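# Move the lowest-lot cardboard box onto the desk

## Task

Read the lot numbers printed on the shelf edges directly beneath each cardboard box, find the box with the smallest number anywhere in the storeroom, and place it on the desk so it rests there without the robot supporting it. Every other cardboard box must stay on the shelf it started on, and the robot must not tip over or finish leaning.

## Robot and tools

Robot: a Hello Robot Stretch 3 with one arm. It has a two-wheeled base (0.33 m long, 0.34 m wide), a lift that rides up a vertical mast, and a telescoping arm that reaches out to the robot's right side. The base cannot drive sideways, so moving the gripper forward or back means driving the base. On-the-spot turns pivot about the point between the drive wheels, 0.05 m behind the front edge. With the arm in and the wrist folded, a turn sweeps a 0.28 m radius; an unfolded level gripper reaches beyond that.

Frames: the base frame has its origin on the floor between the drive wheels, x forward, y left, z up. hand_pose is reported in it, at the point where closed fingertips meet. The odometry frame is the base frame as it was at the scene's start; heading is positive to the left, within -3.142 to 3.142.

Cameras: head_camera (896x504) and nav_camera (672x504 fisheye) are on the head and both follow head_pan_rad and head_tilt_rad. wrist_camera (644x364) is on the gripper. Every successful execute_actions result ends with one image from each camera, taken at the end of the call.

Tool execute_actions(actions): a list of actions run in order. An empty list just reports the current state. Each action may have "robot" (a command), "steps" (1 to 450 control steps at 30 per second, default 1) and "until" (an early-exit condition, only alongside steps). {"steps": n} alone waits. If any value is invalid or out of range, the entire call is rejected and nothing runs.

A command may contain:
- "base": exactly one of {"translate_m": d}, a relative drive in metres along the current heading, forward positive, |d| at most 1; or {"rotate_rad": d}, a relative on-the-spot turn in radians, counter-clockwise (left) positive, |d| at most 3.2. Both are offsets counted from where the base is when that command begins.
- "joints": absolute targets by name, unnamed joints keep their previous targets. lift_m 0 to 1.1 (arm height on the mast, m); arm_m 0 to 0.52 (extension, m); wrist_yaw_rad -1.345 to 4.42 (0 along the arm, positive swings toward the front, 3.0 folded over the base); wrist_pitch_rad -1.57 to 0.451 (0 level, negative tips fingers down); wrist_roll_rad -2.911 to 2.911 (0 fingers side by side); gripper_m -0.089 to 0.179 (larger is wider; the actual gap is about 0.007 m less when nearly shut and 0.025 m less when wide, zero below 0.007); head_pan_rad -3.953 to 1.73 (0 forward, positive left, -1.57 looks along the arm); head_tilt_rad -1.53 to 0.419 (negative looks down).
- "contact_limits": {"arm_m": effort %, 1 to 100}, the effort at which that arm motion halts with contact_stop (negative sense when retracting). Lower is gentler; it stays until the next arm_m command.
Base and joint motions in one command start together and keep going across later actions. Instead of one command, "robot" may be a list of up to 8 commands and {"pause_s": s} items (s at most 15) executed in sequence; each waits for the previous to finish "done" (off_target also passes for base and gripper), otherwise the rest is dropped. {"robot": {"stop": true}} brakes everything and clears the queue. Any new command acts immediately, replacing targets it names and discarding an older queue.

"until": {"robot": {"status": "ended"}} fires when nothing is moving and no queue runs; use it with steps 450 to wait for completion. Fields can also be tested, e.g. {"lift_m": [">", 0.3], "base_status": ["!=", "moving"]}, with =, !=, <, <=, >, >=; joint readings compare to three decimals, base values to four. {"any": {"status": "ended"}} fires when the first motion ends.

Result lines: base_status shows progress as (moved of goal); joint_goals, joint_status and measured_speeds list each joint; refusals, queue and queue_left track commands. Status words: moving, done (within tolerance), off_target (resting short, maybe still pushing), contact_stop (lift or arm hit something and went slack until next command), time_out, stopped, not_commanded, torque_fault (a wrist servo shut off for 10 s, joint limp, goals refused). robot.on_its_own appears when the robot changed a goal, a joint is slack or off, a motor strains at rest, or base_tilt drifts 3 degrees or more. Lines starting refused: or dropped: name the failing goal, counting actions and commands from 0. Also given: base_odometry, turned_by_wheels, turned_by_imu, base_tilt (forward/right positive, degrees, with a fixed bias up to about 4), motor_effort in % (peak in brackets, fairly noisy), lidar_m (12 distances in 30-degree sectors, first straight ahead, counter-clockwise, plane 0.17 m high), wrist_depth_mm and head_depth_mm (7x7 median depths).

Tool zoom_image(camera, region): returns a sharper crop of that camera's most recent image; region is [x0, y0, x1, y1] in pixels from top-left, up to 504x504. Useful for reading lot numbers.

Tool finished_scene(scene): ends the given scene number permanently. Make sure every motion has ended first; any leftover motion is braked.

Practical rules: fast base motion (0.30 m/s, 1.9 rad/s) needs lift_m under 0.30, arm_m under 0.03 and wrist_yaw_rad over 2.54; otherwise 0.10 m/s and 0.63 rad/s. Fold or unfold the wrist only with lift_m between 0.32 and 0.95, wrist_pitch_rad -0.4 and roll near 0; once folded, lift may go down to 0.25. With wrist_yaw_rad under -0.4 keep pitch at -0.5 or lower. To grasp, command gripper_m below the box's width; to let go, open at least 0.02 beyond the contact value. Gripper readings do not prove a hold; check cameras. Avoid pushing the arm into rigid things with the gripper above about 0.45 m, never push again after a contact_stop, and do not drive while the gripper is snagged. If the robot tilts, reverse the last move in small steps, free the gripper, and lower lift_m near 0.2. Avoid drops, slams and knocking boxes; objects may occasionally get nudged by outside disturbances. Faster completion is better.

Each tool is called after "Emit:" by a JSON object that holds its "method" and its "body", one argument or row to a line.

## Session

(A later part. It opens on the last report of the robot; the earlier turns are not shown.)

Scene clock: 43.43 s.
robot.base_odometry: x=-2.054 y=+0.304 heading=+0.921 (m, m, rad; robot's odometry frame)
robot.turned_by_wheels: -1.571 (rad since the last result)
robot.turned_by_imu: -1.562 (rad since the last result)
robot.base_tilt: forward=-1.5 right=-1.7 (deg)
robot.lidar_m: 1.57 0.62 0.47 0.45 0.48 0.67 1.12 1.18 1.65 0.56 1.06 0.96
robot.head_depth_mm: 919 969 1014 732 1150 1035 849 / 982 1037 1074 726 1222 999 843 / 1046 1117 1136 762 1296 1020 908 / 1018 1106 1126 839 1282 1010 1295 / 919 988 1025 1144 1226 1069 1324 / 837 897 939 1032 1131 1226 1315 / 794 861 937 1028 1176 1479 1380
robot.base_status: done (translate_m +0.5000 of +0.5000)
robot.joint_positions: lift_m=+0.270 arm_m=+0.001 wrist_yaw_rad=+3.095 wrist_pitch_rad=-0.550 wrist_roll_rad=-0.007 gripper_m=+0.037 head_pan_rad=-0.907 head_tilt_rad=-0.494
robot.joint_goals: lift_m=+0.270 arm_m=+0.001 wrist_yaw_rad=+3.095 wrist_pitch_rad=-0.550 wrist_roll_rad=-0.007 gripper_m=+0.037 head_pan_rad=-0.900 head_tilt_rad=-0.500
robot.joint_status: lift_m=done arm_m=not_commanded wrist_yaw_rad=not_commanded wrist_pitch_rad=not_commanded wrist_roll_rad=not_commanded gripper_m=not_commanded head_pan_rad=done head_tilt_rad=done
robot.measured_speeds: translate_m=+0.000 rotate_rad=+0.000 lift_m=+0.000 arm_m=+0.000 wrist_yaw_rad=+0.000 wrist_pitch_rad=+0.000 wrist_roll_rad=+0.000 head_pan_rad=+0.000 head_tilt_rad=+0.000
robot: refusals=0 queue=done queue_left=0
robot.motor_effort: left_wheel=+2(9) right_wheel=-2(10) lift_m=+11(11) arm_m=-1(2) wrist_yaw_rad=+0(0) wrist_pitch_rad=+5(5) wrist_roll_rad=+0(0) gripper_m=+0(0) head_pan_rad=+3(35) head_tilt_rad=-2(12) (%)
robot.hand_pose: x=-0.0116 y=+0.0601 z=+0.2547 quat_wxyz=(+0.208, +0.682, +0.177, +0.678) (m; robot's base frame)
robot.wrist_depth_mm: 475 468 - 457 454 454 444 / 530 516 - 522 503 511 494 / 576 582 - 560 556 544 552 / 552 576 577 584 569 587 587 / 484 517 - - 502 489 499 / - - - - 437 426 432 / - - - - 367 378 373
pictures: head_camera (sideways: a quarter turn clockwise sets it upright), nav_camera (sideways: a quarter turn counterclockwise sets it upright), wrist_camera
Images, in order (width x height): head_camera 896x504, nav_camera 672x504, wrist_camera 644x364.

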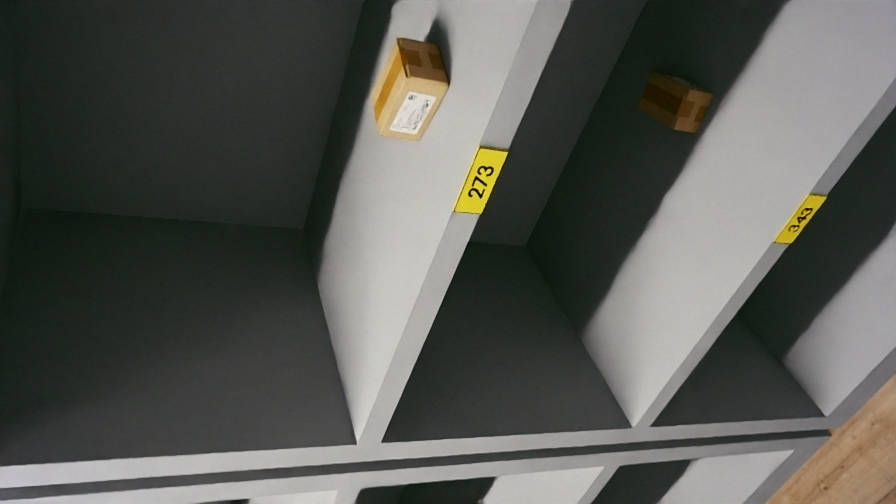

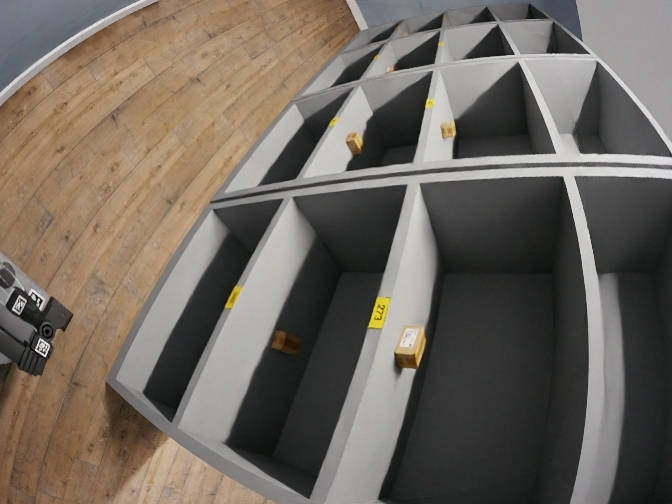

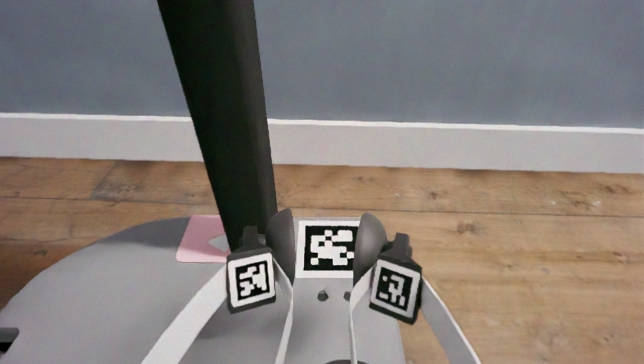

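Emit:
{"method": "execute_actions", "body": {
  "actions": [
    {"robot":{"joints":{"head_pan_rad":-0.38,"head_tilt_rad":-0.3}},"steps":450,"until":{"robot":{"status":"ended"}}}
  ]
}}

Scene clock: 44.37 s.
robot.base_odometry: x=-2.054 y=+0.304 heading=+0.921 (m, m, rad; robot's odometry frame)
robot.turned_by_wheels: +0.000 (rad since the last result)
robot.turned_by_imu: +0.000 (rad since the last result)
robot.base_tilt: forward=-1.3 right=-1.6 (deg)
robot.lidar_m: 1.57 0.62 0.47 0.46 0.48 0.67 1.12 1.18 1.65 0.56 1.06 0.96
robot.head_depth_mm: 818 846 882 928 972 1065 1009 / 1705 1493 1808 989 1012 1039 1075 / 1678 1722 1850 1487 1804 1397 1552 / 1605 1686 1776 1858 1901 1971 1632 / 2440 2524 2628 2656 2549 2042 1668 / 3241 3341 3505 3669 2873 2102 1647 / 3187 3296 3449 3653 2884 2102 1633
robot.base_status: done (translate_m +0.5000 of +0.5000)
robot.joint_positions: lift_m=+0.270 arm_m=+0.001 wrist_yaw_rad=+3.095 wrist_pitch_rad=-0.550 wrist_roll_rad=-0.007 gripper_m=+0.037 head_pan_rad=-0.387 head_tilt_rad=-0.310
robot.joint_goals: lift_m=+0.270 arm_m=+0.001 wrist_yaw_rad=+3.095 wrist_pitch_rad=-0.550 wrist_roll_rad=-0.007 gripper_m=+0.037 head_pan_rad=-0.380 head_tilt_rad=-0.300
robot.joint_status: lift_m=done arm_m=not_commanded wrist_yaw_rad=not_commanded wrist_pitch_rad=not_commanded wrist_roll_rad=not_commanded gripper_m=not_commanded head_pan_rad=done head_tilt_rad=done
robot.measured_speeds: translate_m=+0.000 rotate_rad=+0.000 lift_m=+0.000 arm_m=+0.000 wrist_yaw_rad=+0.000 wrist_pitch_rad=+0.000 wrist_roll_rad=+0.000 head_pan_rad=+0.000 head_tilt_rad=+0.000
robot: refusals=0 queue=done queue_left=0
robot.motor_effort: left_wheel=+1(1) right_wheel=-3(3) lift_m=+11(11) arm_m=-1(2) wrist_yaw_rad=+0(0) wrist_pitch_rad=+4(5) wrist_roll_rad=+0(0) gripper_m=+0(0) head_pan_rad=+3(39) head_tilt_rad=+4(20) (%)
robot.hand_pose: x=-0.0116 y=+0.0601 z=+0.2547 quat_wxyz=(+0.208, +0.682, +0.177, +0.678) (m; robot's base frame)
robot.wrist_depth_mm: 487 468 - 459 460 455 450 / 525 521 - 517 508 503 500 / 576 576 - 562 559 545 560 / 567 563 559 573 570 578 587 / 482 508 - - 505 500 494 / - - - - 435 429 436 / - - - - 369 373 376
pictures: head_camera (sideways: a quarter turn clockwise sets it upright), nav_camera (sideways: a quarter turn counterclockwise sets it upright), wrist_camera
Images, in order (width x height): head_camera 896x504, nav_camera 672x504, wrist_camera 644x364.

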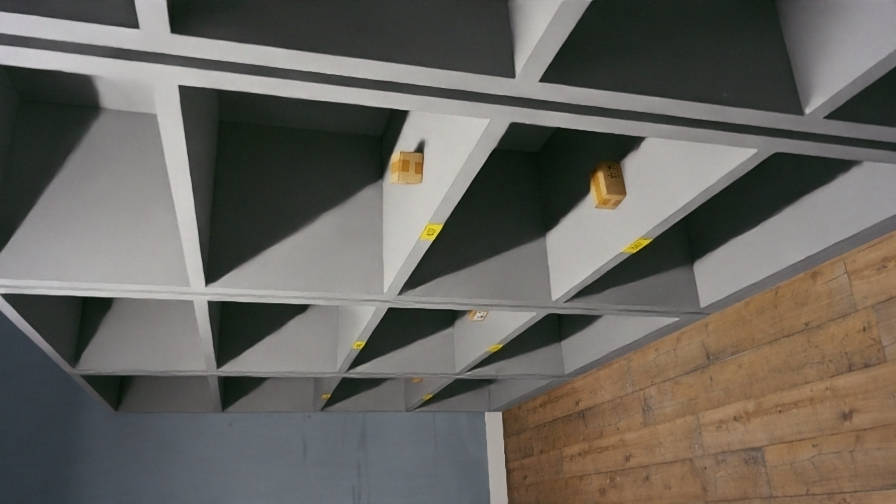

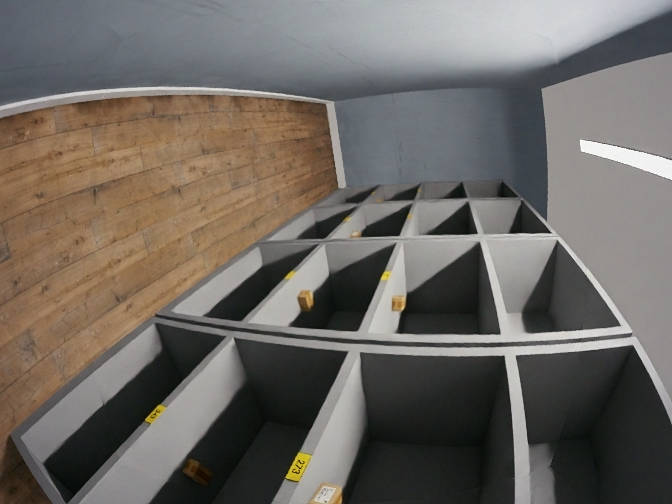

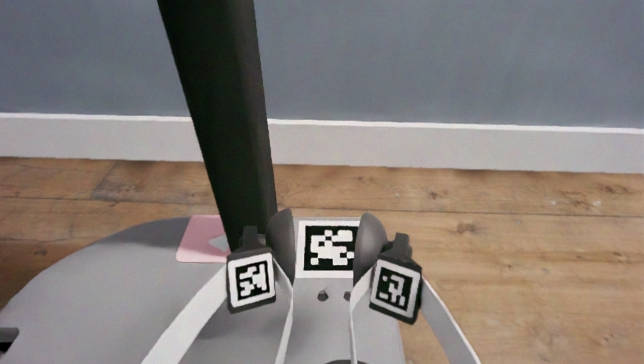

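Emit:
{"method": "zoom_image", "body": {
  "camera": "head_camera",
  "region": [400, 200, 680, 280]
}}

Emit:
{"method": "zoom_image", "body": {
  "camera": "head_camera",
  "region": [310, 320, 520, 410]
}}

Region (400, 200, 680, 280) of head_camera's 896x504 image, scaled by 1.800, with more detail than that image has; it fills the top 144 rows of this view, and the rest is white.

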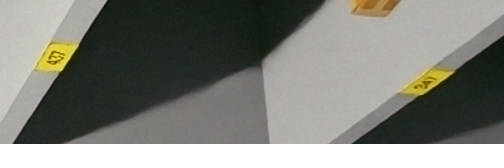

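Region (310, 320, 520, 410) of head_camera's 896x504 image, scaled by 2.400, with more detail than that image has; it fills the top 216 rows of this view, and the rest is white.

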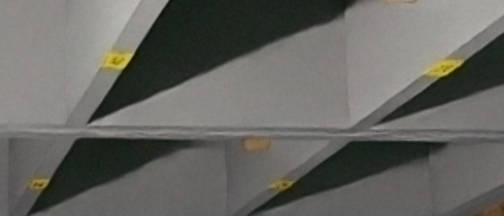

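Emit:
{"method": "execute_actions", "body": {
  "actions": [
    {"robot":[{"base":{"translate_m":1.0},"joints":{"head_pan_rad":-0.55,"head_tilt_rad":-0.4}},{"base":{"translate_m":0.5}}],"steps":450,"until":{"robot":{"status":"ended"}}}
  ]
}}

Scene clock: 52.90 s.
robot.base_odometry: x=-1.147 y=+1.498 heading=+0.921 (m, m, rad; robot's odometry frame)
robot.turned_by_wheels: +0.000 (rad since the last result)
robot.turned_by_imu: +0.002 (rad since the last result)
robot.base_tilt: forward=-1.5 right=-1.6 (deg)
robot.lidar_m: 1.39 0.55 0.42 0.40 0.42 0.59 1.82 0.87 0.92 0.74 0.65 1.30
robot.head_depth_mm: 1021 1324 1366 959 1409 1162 950 / 1112 1350 1438 1029 1541 1145 1386 / 1158 1272 1354 1436 1519 1229 1461 / 1134 1212 1282 1383 1438 1623 1492 / 1953 2085 1758 1926 1714 1725 1525 / 1897 2011 2137 2193 2358 1887 1512 / 1863 1966 2088 2208 2302 1848 1507
robot.base_status: done (translate_m +0.5000 of +0.5000)
robot.joint_positions: lift_m=+0.270 arm_m=+0.001 wrist_yaw_rad=+3.095 wrist_pitch_rad=-0.550 wrist_roll_rad=-0.007 gripper_m=+0.037 head_pan_rad=-0.543 head_tilt_rad=-0.396
robot.joint_goals: lift_m=+0.270 arm_m=+0.001 wrist_yaw_rad=+3.095 wrist_pitch_rad=-0.550 wrist_roll_rad=-0.007 gripper_m=+0.037 head_pan_rad=-0.550 head_tilt_rad=-0.400
robot.joint_status: lift_m=done arm_m=not_commanded wrist_yaw_rad=not_commanded wrist_pitch_rad=not_commanded wrist_roll_rad=not_commanded gripper_m=not_commanded head_pan_rad=done head_tilt_rad=done
robot.measured_speeds: translate_m=+0.000 rotate_rad=+0.000 lift_m=+0.000 arm_m=+0.000 wrist_yaw_rad=+0.000 wrist_pitch_rad=+0.000 wrist_roll_rad=+0.000 head_pan_rad=+0.000 head_tilt_rad=+0.000
robot: refusals=0 queue=done queue_left=0
robot.motor_effort: left_wheel=+2(9) right_wheel=-2(7) lift_m=+11(11) arm_m=-2(2) wrist_yaw_rad=+0(0) wrist_pitch_rad=+5(4) wrist_roll_rad=+0(0) gripper_m=+0(0) head_pan_rad=-4(22) head_tilt_rad=-1(9) (%)
robot.hand_pose: x=-0.0116 y=+0.0601 z=+0.2547 quat_wxyz=(+0.208, +0.682, +0.177, +0.678) (m; robot's base frame)
robot.wrist_depth_mm: 423 427 - 409 408 406 409 / 470 469 - 460 453 443 446 / 528 527 - 511 513 500 497 / 561 545 554 554 543 551 548 / 484 518 - - 498 488 493 / - - - - 434 424 427 / - - - - 372 379 380
pictures: head_camera (sideways: a quarter turn clockwise sets it upright), nav_camera (sideways: a quarter turn counterclockwise sets it upright), wrist_camera
Images, in order (width x height): head_camera 896x504, nav_camera 672x504, wrist_camera 644x364.

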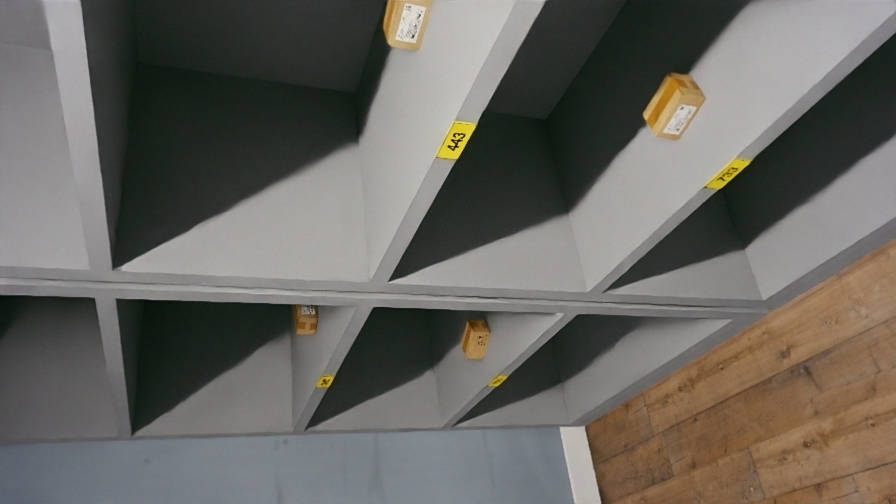

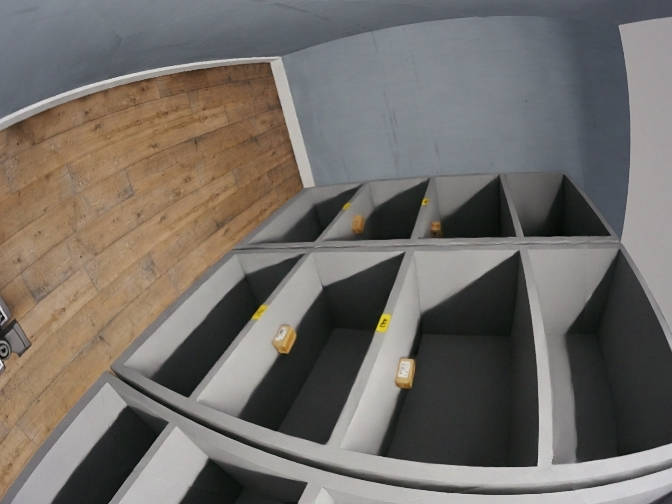

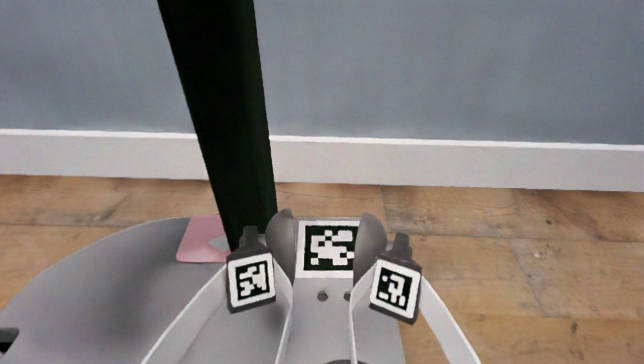

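Emit:
{"method": "zoom_image", "body": {
  "camera": "head_camera",
  "region": [300, 350, 360, 410]
}}

Emit:
{"method": "zoom_image", "body": {
  "camera": "head_camera",
  "region": [470, 350, 530, 410]
}}

Emit:
{"method": "zoom_image", "body": {
  "camera": "head_camera",
  "region": [690, 140, 770, 210]
}}

Region (300, 350, 360, 410) of head_camera's 896x504 image, scaled by 8.400, with more detail than that image has.

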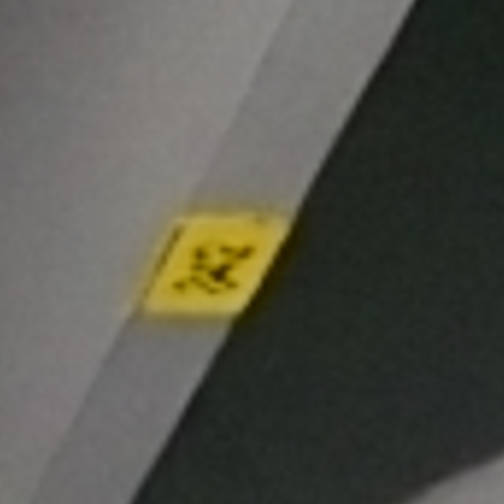

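Region (470, 350, 530, 410) of head_camera's 896x504 image, scaled by 8.400, with more detail than that image has.

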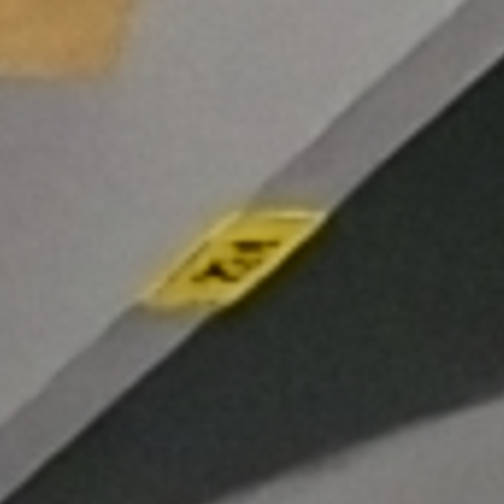

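Region (690, 140, 770, 210) of head_camera's 896x504 image, scaled by 6.300, with more detail than that image has; it fills the top 441 rows of this view, and the rest is white.

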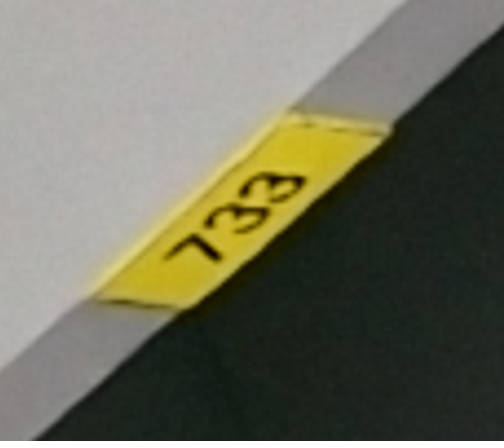

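Emit:
{"method": "execute_actions", "body": {
  "actions": [
    {"robot":[{"base":{"rotate_rad":-0.035},"joints":{"head_pan_rad":-0.9,"head_tilt_rad":-0.5}},{"base":{"translate_m":0.6}}],"steps":450,"until":{"robot":{"status":"ended"}}}
  ]
}}

Scene clock: 57.50 s.
robot.base_odometry: x=-0.768 y=+1.963 heading=+0.887 (m, m, rad; robot's odometry frame)
robot.turned_by_wheels: -0.035 (rad since the last result)
robot.turned_by_imu: -0.034 (rad since the last result)
robot.base_tilt: forward=-1.6 right=-1.5 (deg)
robot.lidar_m: 1.54 0.57 0.42 0.40 0.42 0.57 1.58 1.37 0.67 1.06 0.83 0.87
robot.head_depth_mm: 958 1010 1047 741 1190 1036 849 / 946 1035 1098 770 1269 1026 913 / 825 908 986 814 1214 1019 1280 / 732 796 872 924 1078 1046 1299 / 704 761 820 896 983 1083 1226 / 1365 1465 1010 1643 1266 1538 1352 / 1484 1592 1187 1700 1348 1567 1384
robot.base_status: done (translate_m +0.6000 of +0.6000)
robot.joint_positions: lift_m=+0.270 arm_m=+0.001 wrist_yaw_rad=+3.095 wrist_pitch_rad=-0.550 wrist_roll_rad=-0.007 gripper_m=+0.037 head_pan_rad=-0.893 head_tilt_rad=-0.494
robot.joint_goals: lift_m=+0.270 arm_m=+0.001 wrist_yaw_rad=+3.095 wrist_pitch_rad=-0.550 wrist_roll_rad=-0.007 gripper_m=+0.037 head_pan_rad=-0.900 head_tilt_rad=-0.500
robot.joint_status: lift_m=done arm_m=not_commanded wrist_yaw_rad=not_commanded wrist_pitch_rad=not_commanded wrist_roll_rad=not_commanded gripper_m=not_commanded head_pan_rad=done head_tilt_rad=done
robot.measured_speeds: translate_m=+0.000 rotate_rad=+0.000 lift_m=+0.000 arm_m=+0.000 wrist_yaw_rad=+0.000 wrist_pitch_rad=+0.000 wrist_roll_rad=+0.000 head_pan_rad=+0.000 head_tilt_rad=+0.000
robot: refusals=0 queue=done queue_left=0
robot.motor_effort: left_wheel=+1(8) right_wheel=-3(9) lift_m=+11(11) arm_m=-2(1) wrist_yaw_rad=+0(0) wrist_pitch_rad=+4(5) wrist_roll_rad=+0(0) gripper_m=+1(0) head_pan_rad=-5(33) head_tilt_rad=-2(9) (%)
robot.hand_pose: x=-0.0116 y=+0.0601 z=+0.2546 quat_wxyz=(+0.208, +0.682, +0.177, +0.678) (m; robot's base frame)
robot.wrist_depth_mm: 411 412 - 412 418 415 413 / 462 457 - 453 462 454 455 / 519 513 - 519 525 524 532 / 554 540 554 564 552 559 562 / 478 515 - - 499 486 488 / - - - - 442 427 424 / - - - - 372 375 380
pictures: head_camera (sideways: a quarter turn clockwise sets it upright), nav_camera (sideways: a quarter turn counterclockwise sets it upright), wrist_camera
Images, in order (width x height): head_camera 896x504, nav_camera 672x504, wrist_camera 644x364.

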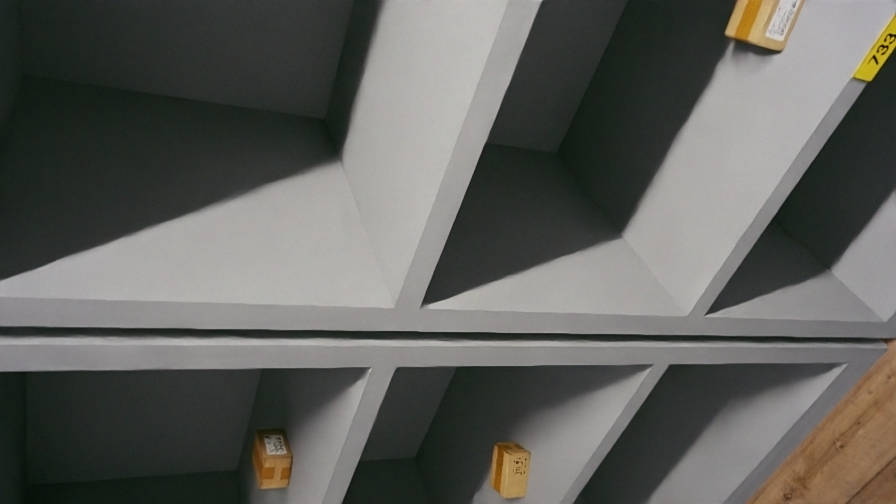

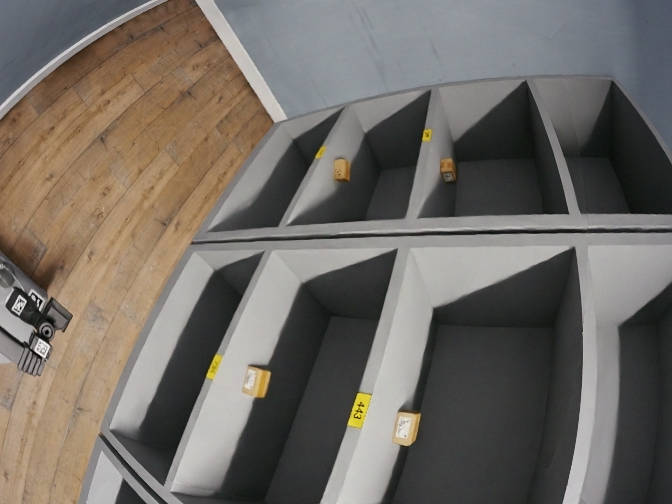

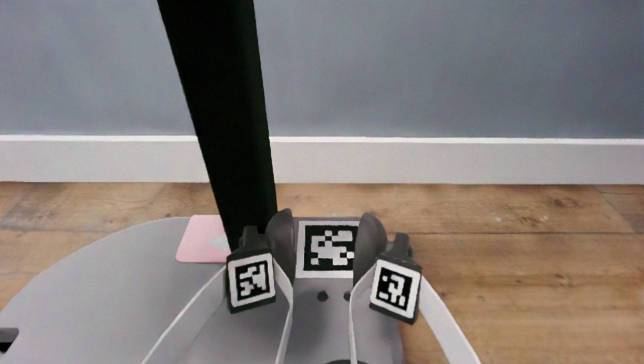

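Emit:
{"method": "execute_actions", "body": {
  "actions": [
    {"robot":{"joints":{"head_pan_rad":-0.5,"head_tilt_rad":-0.4}},"steps":450,"until":{"robot":{"status":"ended"}}}
  ]
}}

Scene clock: 58.37 s.
robot.base_odometry: x=-0.768 y=+1.963 heading=+0.887 (m, m, rad; robot's odometry frame)
robot.turned_by_wheels: +0.000 (rad since the last result)
robot.turned_by_imu: +0.000 (rad since the last result)
robot.base_tilt: forward=-1.4 right=-1.6 (deg)
robot.lidar_m: 1.54 0.57 0.42 0.40 0.42 0.57 1.58 1.36 0.67 1.06 0.82 0.87
robot.head_depth_mm: 733 753 778 806 870 968 944 / 1252 1493 1495 971 938 982 1036 / 1405 1644 1666 1791 1484 1252 1435 / 1448 1588 1607 1792 1459 1723 1476 / 1395 1495 1577 1705 1807 1812 1508 / 1388 1470 1559 1678 1791 1854 1491 / 1330 1399 1486 1581 1692 1766 1485
robot.base_status: done (translate_m +0.6000 of +0.6000)
robot.joint_positions: lift_m=+0.270 arm_m=+0.001 wrist_yaw_rad=+3.095 wrist_pitch_rad=-0.550 wrist_roll_rad=-0.007 gripper_m=+0.037 head_pan_rad=-0.507 head_tilt_rad=-0.409
robot.joint_goals: lift_m=+0.270 arm_m=+0.001 wrist_yaw_rad=+3.095 wrist_pitch_rad=-0.550 wrist_roll_rad=-0.007 gripper_m=+0.037 head_pan_rad=-0.500 head_tilt_rad=-0.400
robot.joint_status: lift_m=done arm_m=not_commanded wrist_yaw_rad=not_commanded wrist_pitch_rad=not_commanded wrist_roll_rad=not_commanded gripper_m=not_commanded head_pan_rad=done head_tilt_rad=done
robot.measured_speeds: translate_m=+0.000 rotate_rad=+0.000 lift_m=+0.000 arm_m=+0.000 wrist_yaw_rad=+0.000 wrist_pitch_rad=+0.000 wrist_roll_rad=+0.000 head_pan_rad=+0.000 head_tilt_rad=+0.000
robot: refusals=0 queue=done queue_left=0
robot.motor_effort: left_wheel=+1(2) right_wheel=-3(3) lift_m=+11(11) arm_m=-1(2) wrist_yaw_rad=+0(0) wrist_pitch_rad=+4(5) wrist_roll_rad=+0(0) gripper_m=+0(0) head_pan_rad=+4(34) head_tilt_rad=+4(13) (%)
robot.hand_pose: x=-0.0116 y=+0.0601 z=+0.2546 quat_wxyz=(+0.208, +0.682, +0.177, +0.678) (m; robot's base frame)
robot.wrist_depth_mm: 409 410 - 416 414 411 411 / 451 457 - 459 461 458 460 / 511 518 - 505 513 515 511 / 546 549 561 563 561 557 554 / 482 520 - - 502 486 483 / - - - - 439 433 429 / - - - - 369 378 381
pictures: head_camera (sideways: a quarter turn clockwise sets it upright), nav_camera (sideways: a quarter turn counterclockwise sets it upright), wrist_camera
Images, in order (width x height): head_camera 896x504, nav_camera 672x504, wrist_camera 644x364.

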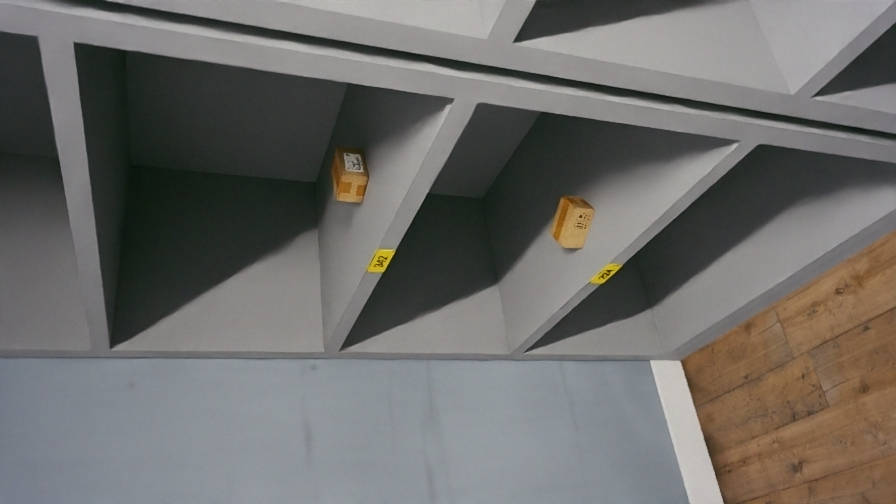

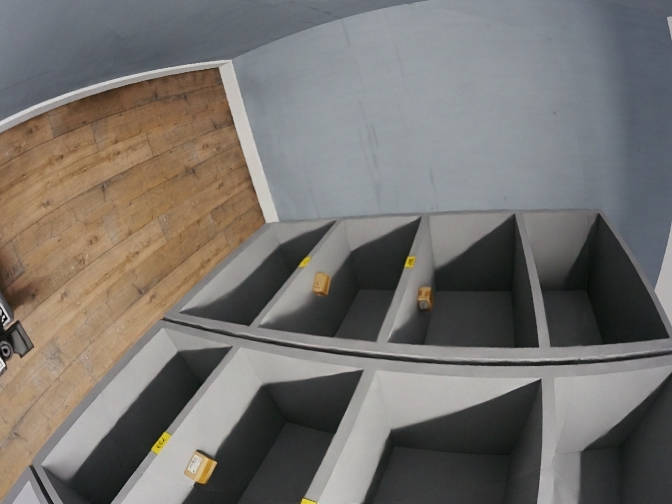

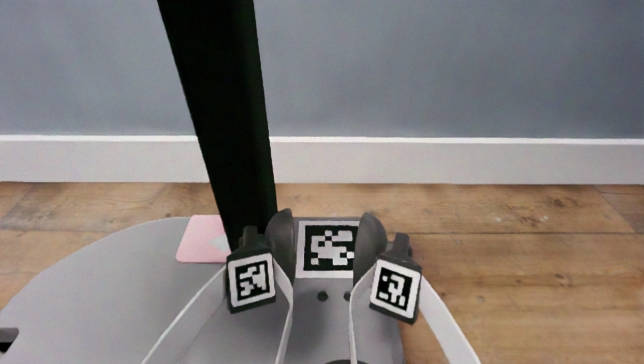

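Emit:
{"method": "zoom_image", "body": {
  "camera": "head_camera",
  "region": [350, 230, 410, 290]
}}

Emit:
{"method": "zoom_image", "body": {
  "camera": "head_camera",
  "region": [575, 245, 635, 305]
}}

Region (350, 230, 410, 290) of head_camera's 896x504 image, scaled by 8.400, with more detail than that image has.

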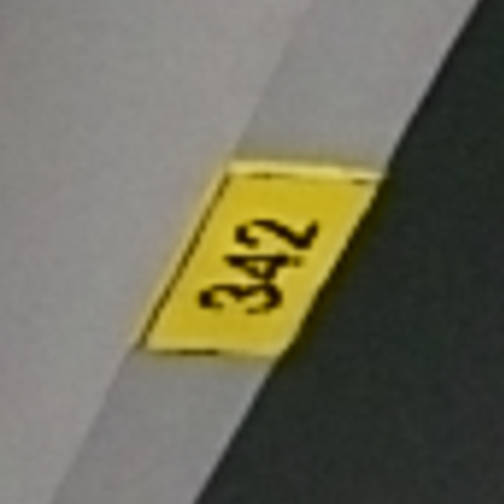

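Region (575, 245, 635, 305) of head_camera's 896x504 image, scaled by 8.400, with more detail than that image has.

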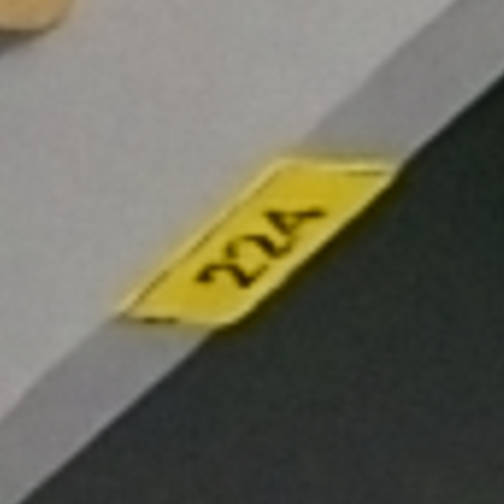

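Emit:
{"method": "execute_actions", "body": {
  "actions": [
    {"robot":[{"base":{"translate_m":1.0},"joints":{"head_pan_rad":-1.4,"head_tilt_rad":-0.8,"wrist_pitch_rad":-0.4}},{"joints":{"lift_m":0.5,"gripper_m":0.15},"base":{"translate_m":0.06}}],"steps":450,"until":{"robot":{"lift_m":[">",0.34]}}},
    {"robot":{"joints":{"lift_m":0.5,"wrist_yaw_rad":0.0}},"steps":450,"until":{"robot":{"status":"ended"}}}
  ]
}}

Scene clock: 67.33 s.
robot.base_odometry: x=-0.098 y=+2.785 heading=+0.887 (m, m, rad; robot's odometry frame)
robot.turned_by_wheels: +0.000 (rad since the last result)
robot.turned_by_imu: +0.002 (rad since the last result)
robot.base_tilt: forward=-1.3 right=-1.7 (deg)
robot.lidar_m: 0.48 0.50 0.42 0.40 0.42 0.57 1.58 1.48 0.73 1.06 0.68 0.50
robot.head_depth_mm: 896 750 1129 1151 954 1315 1217 / 912 703 1154 1139 972 1305 1206 / 913 707 1186 1126 984 1299 1223 / 931 718 1212 1114 998 1290 1221 / 936 704 1240 1105 1382 1301 1196 / 945 692 1213 1089 1381 1295 1188 / 838 688 979 1027 1118 1284 1175
robot.base_status: done (translate_m +0.0600 of +0.0600)
robot.joint_positions: lift_m=+0.500 arm_m=+0.001 wrist_yaw_rad=+0.002 wrist_pitch_rad=-0.420 wrist_roll_rad=-0.007 gripper_m=+0.150 head_pan_rad=-1.393 head_tilt_rad=-0.790
robot.joint_goals: lift_m=+0.500 arm_m=+0.001 wrist_yaw_rad=+0.000 wrist_pitch_rad=-0.400 wrist_roll_rad=-0.007 gripper_m=+0.150 head_pan_rad=-1.400 head_tilt_rad=-0.800
robot.joint_status: lift_m=done arm_m=not_commanded wrist_yaw_rad=done wrist_pitch_rad=done wrist_roll_rad=not_commanded gripper_m=done head_pan_rad=done head_tilt_rad=done
robot.measured_speeds: translate_m=+0.000 rotate_rad=+0.000 lift_m=+0.000 arm_m=+0.000 wrist_yaw_rad=+0.000 wrist_pitch_rad=+0.000 wrist_roll_rad=+0.000 head_pan_rad=+0.000 head_tilt_rad=+0.000
robot: refusals=0 queue=done queue_left=0
robot.motor_effort: left_wheel=+1(7) right_wheel=-3(8) lift_m=+25(24) arm_m=-2(2) wrist_yaw_rad=-3(3) wrist_pitch_rad=+7(8) wrist_roll_rad=+0(0) gripper_m=+0(82) head_pan_rad=-4(52) head_tilt_rad=-4(22) (%)
robot.hand_pose: x=-0.0211 y=-0.3696 z=+0.5117 quat_wxyz=(+0.694, +0.149, -0.689, -0.147) (m; robot's base frame)
robot.wrist_depth_mm: 486 561 557 421 613 617 464 / 371 365 365 361 358 354 354 / 527 780 884 884 846 679 456 / 524 745 916 953 918 664 456 / 541 684 783 786 784 637 481 / 547 - 654 663 654 - 527 / 591 613 612 630 625 629 610
pictures: head_camera (sideways: a quarter turn clockwise sets it upright), nav_camera (sideways: a quarter turn counterclockwise sets it upright), wrist_camera
Images, in order (width x height): head_camera 896x504, nav_camera 672x504, wrist_camera 644x364.

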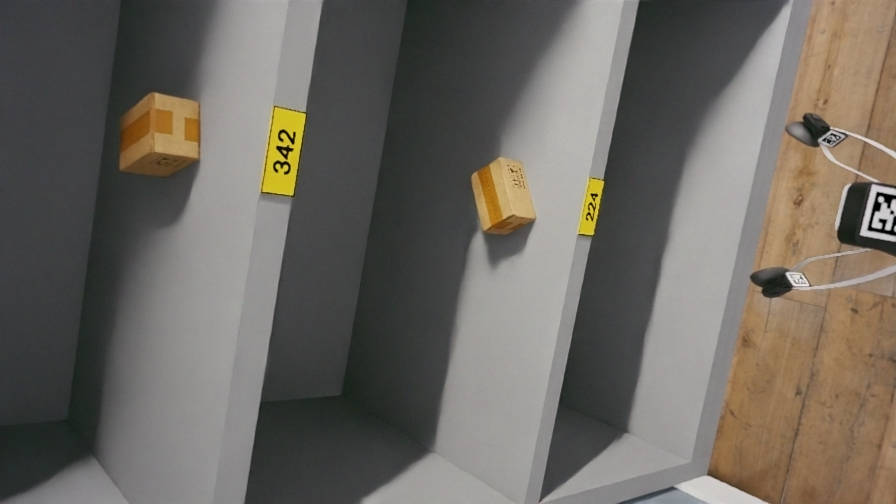

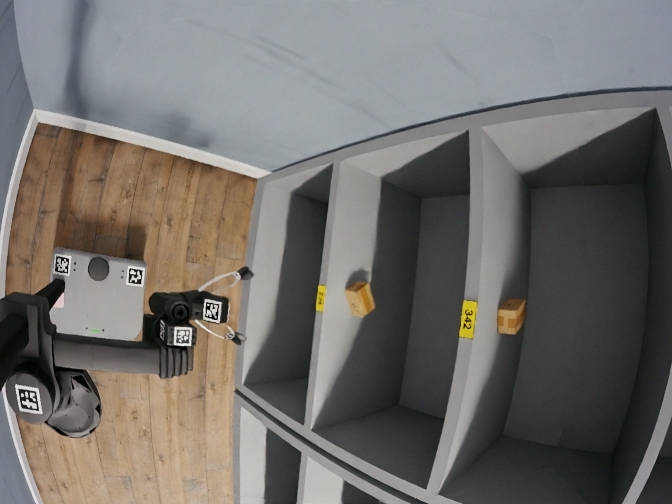

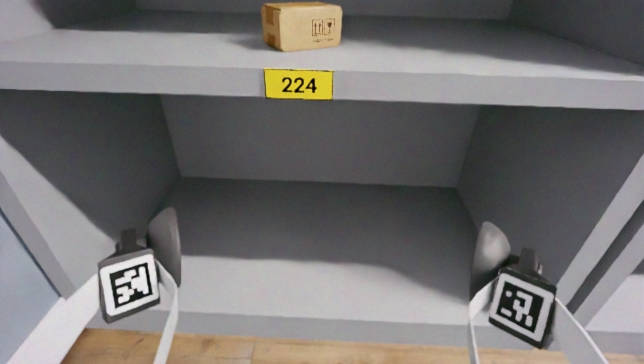

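Emit:
{"method": "execute_actions", "body": {
  "actions": [
    {"robot":{"joints":{"lift_m":0.53,"wrist_yaw_rad":0.35,"wrist_pitch_rad":-0.15,"gripper_m":0.179,"arm_m":0.1},"base":{"translate_m":-0.06}},"steps":450,"until":{"robot":{"status":"ended"}}}
  ]
}}

Scene clock: 70.17 s.
robot.base_odometry: x=-0.136 y=+2.738 heading=+0.887 (m, m, rad; robot's odometry frame)
robot.turned_by_wheels: +0.000 (rad since the last result)
robot.turned_by_imu: +0.001 (rad since the last result)
robot.base_tilt: forward=-1.3 right=-1.6 (deg)
robot.lidar_m: 0.54 0.56 0.42 0.40 0.42 0.57 1.58 1.42 0.70 1.06 0.77 0.57
robot.head_depth_mm: 894 751 1130 1146 956 1286 1214 / 912 742 1159 1133 968 1308 - / 916 699 1186 1124 981 1294 - / 928 715 1216 1119 992 1323 1179 / 935 706 1233 1098 1387 1283 1193 / 941 696 1242 1095 1384 1300 1187 / 920 685 1122 1084 1257 1301 1183
robot.base_status: done (translate_m -0.0600 of -0.0600)
robot.joint_positions: lift_m=+0.530 arm_m=+0.100 wrist_yaw_rad=+0.349 wrist_pitch_rad=-0.174 wrist_roll_rad=-0.007 gripper_m=+0.179 head_pan_rad=-1.393 head_tilt_rad=-0.790
robot.joint_goals: lift_m=+0.530 arm_m=+0.100 wrist_yaw_rad=+0.350 wrist_pitch_rad=-0.150 wrist_roll_rad=-0.007 gripper_m=+0.179 head_pan_rad=-1.400 head_tilt_rad=-0.800
robot.joint_status: lift_m=done arm_m=done wrist_yaw_rad=done wrist_pitch_rad=done wrist_roll_rad=not_commanded gripper_m=done head_pan_rad=done head_tilt_rad=done
robot.measured_speeds: translate_m=+0.000 rotate_rad=+0.000 lift_m=+0.000 arm_m=+0.000 wrist_yaw_rad=+0.000 wrist_pitch_rad=+0.000 wrist_roll_rad=+0.000 head_pan_rad=+0.000 head_tilt_rad=+0.000
robot: refusals=0 queue=done queue_left=0
robot.motor_effort: left_wheel=+2(3) right_wheel=-2(6) lift_m=+25(29) arm_m=+2(4) wrist_yaw_rad=+2(1) wrist_pitch_rad=+8(9) wrist_roll_rad=+0(0) gripper_m=+0(87) head_pan_rad=-4(4) head_tilt_rad=-4(4) (%)
robot.hand_pose: x=+0.0633 y=-0.4778 z=+0.6001 quat_wxyz=(+0.707, +0.183, -0.680, +0.062) (m; robot's base frame)
robot.wrist_depth_mm: 406 502 701 681 627 577 537 / 418 528 732 742 660 603 543 / 440 536 664 729 684 614 574 / 444 428 438 405 381 459 466 / 474 586 670 327 311 333 321 / 465 638 826 917 794 274 252 / 517 617 745 774 756 749 396
pictures: head_camera (sideways: a quarter turn clockwise sets it upright), nav_camera (sideways: a quarter turn counterclockwise sets it upright), wrist_camera
Images, in order (width x height): head_camera 896x504, nav_camera 672x504, wrist_camera 644x364.

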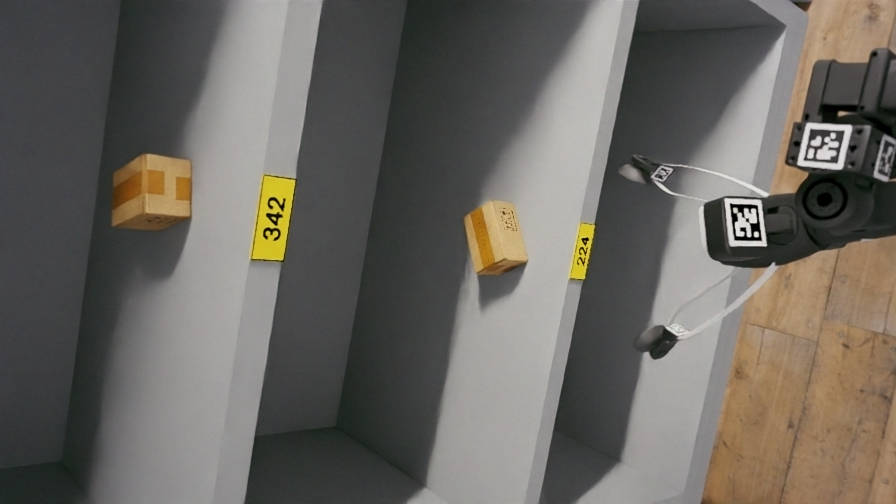

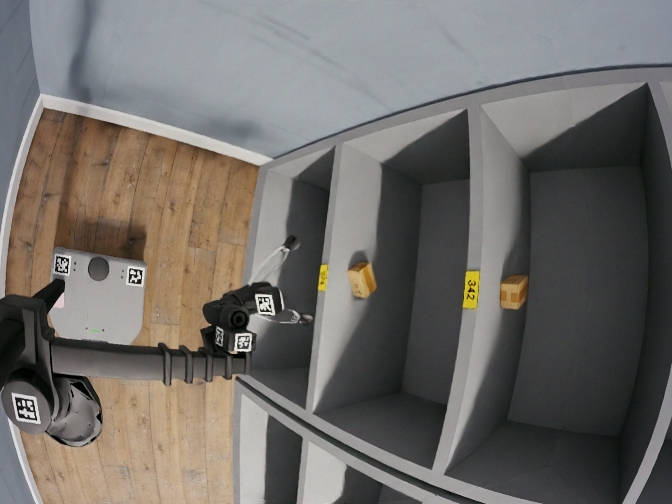

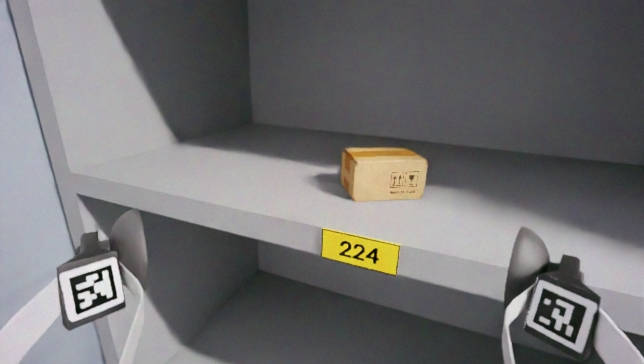

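Emit:
{"method": "execute_actions", "body": {
  "actions": [
    {"robot":[{"joints":{"lift_m":0.55,"wrist_yaw_rad":0.4,"gripper_m":0.15}},{"joints":{"arm_m":0.24}}],"steps":450,"until":{"robot":{"status":"ended"}}}
  ]
}}

Scene clock: 73.57 s.
robot.base_odometry: x=-0.136 y=+2.738 heading=+0.887 (m, m, rad; robot's odometry frame)
robot.turned_by_wheels: +0.000 (rad since the last result)
robot.turned_by_imu: +0.001 (rad since the last result)
robot.base_tilt: forward=-1.3 right=-1.5 (deg)
robot.lidar_m: 0.54 0.56 0.42 0.40 0.42 0.57 1.59 1.42 0.70 1.06 0.77 0.56
robot.head_depth_mm: 894 750 1135 1140 957 1264 1212 / 905 739 1160 1131 970 - 1237 / 914 699 1183 1129 981 1246 1207 / 924 718 1214 1109 977 1285 1201 / 934 705 1232 1096 1398 1299 1193 / 947 695 1247 1091 1378 1295 1184 / 926 688 1122 1077 1263 1299 1175
robot.base_status: done (translate_m -0.0600 of -0.0600)
robot.joint_positions: lift_m=+0.550 arm_m=+0.240 wrist_yaw_rad=+0.399 wrist_pitch_rad=-0.173 wrist_roll_rad=-0.007 gripper_m=+0.150 head_pan_rad=-1.393 head_tilt_rad=-0.790
robot.joint_goals: lift_m=+0.550 arm_m=+0.240 wrist_yaw_rad=+0.400 wrist_pitch_rad=-0.150 wrist_roll_rad=-0.007 gripper_m=+0.150 head_pan_rad=-1.400 head_tilt_rad=-0.800
robot.joint_status: lift_m=done arm_m=done wrist_yaw_rad=done wrist_pitch_rad=done wrist_roll_rad=not_commanded gripper_m=done head_pan_rad=done head_tilt_rad=done
robot.measured_speeds: translate_m=+0.000 rotate_rad=+0.000 lift_m=+0.000 arm_m=+0.000 wrist_yaw_rad=+0.000 wrist_pitch_rad=+0.000 wrist_roll_rad=+0.000 head_pan_rad=+0.000 head_tilt_rad=+0.000
robot: refusals=0 queue=done queue_left=0
robot.motor_effort: left_wheel=+2(1) right_wheel=-3(2) lift_m=+25(24) arm_m=+3(3) wrist_yaw_rad=+1(5) wrist_pitch_rad=+8(8) wrist_roll_rad=+0(0) gripper_m=+0(82) head_pan_rad=-4(4) head_tilt_rad=-4(4) (%)
robot.hand_pose: x=+0.0750 y=-0.6133 z=+0.6203 quat_wxyz=(+0.705, +0.200, -0.676, +0.080) (m; robot's base frame)
robot.wrist_depth_mm: 389 475 623 573 509 460 425 / 391 497 638 596 536 480 432 / 403 510 660 623 561 494 457 / 405 473 483 496 503 502 467 / 328 348 337 279 265 380 358 / 398 - 260 257 264 - 276 / 449 531 222 215 217 211 220
pictures: head_camera (sideways: a quarter turn clockwise sets it upright), nav_camera (sideways: a quarter turn counterclockwise sets it upright), wrist_camera
Images, in order (width x height): head_camera 896x504, nav_camera 672x504, wrist_camera 644x364.

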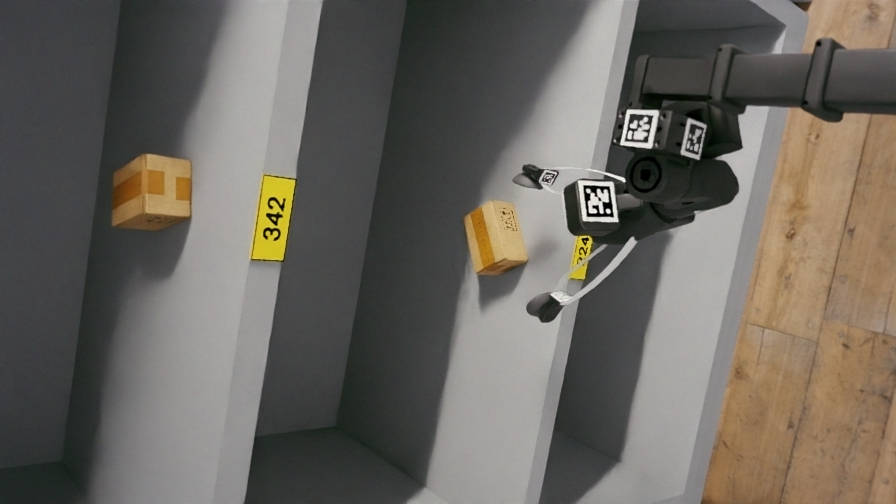

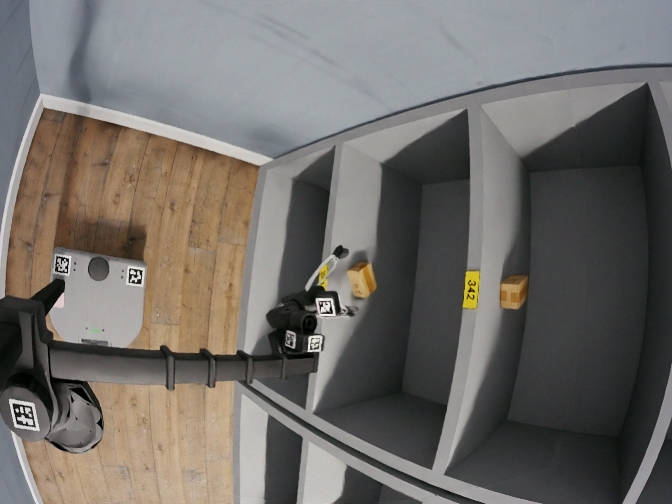

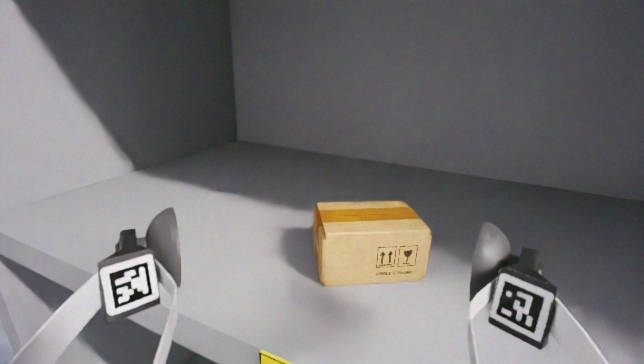

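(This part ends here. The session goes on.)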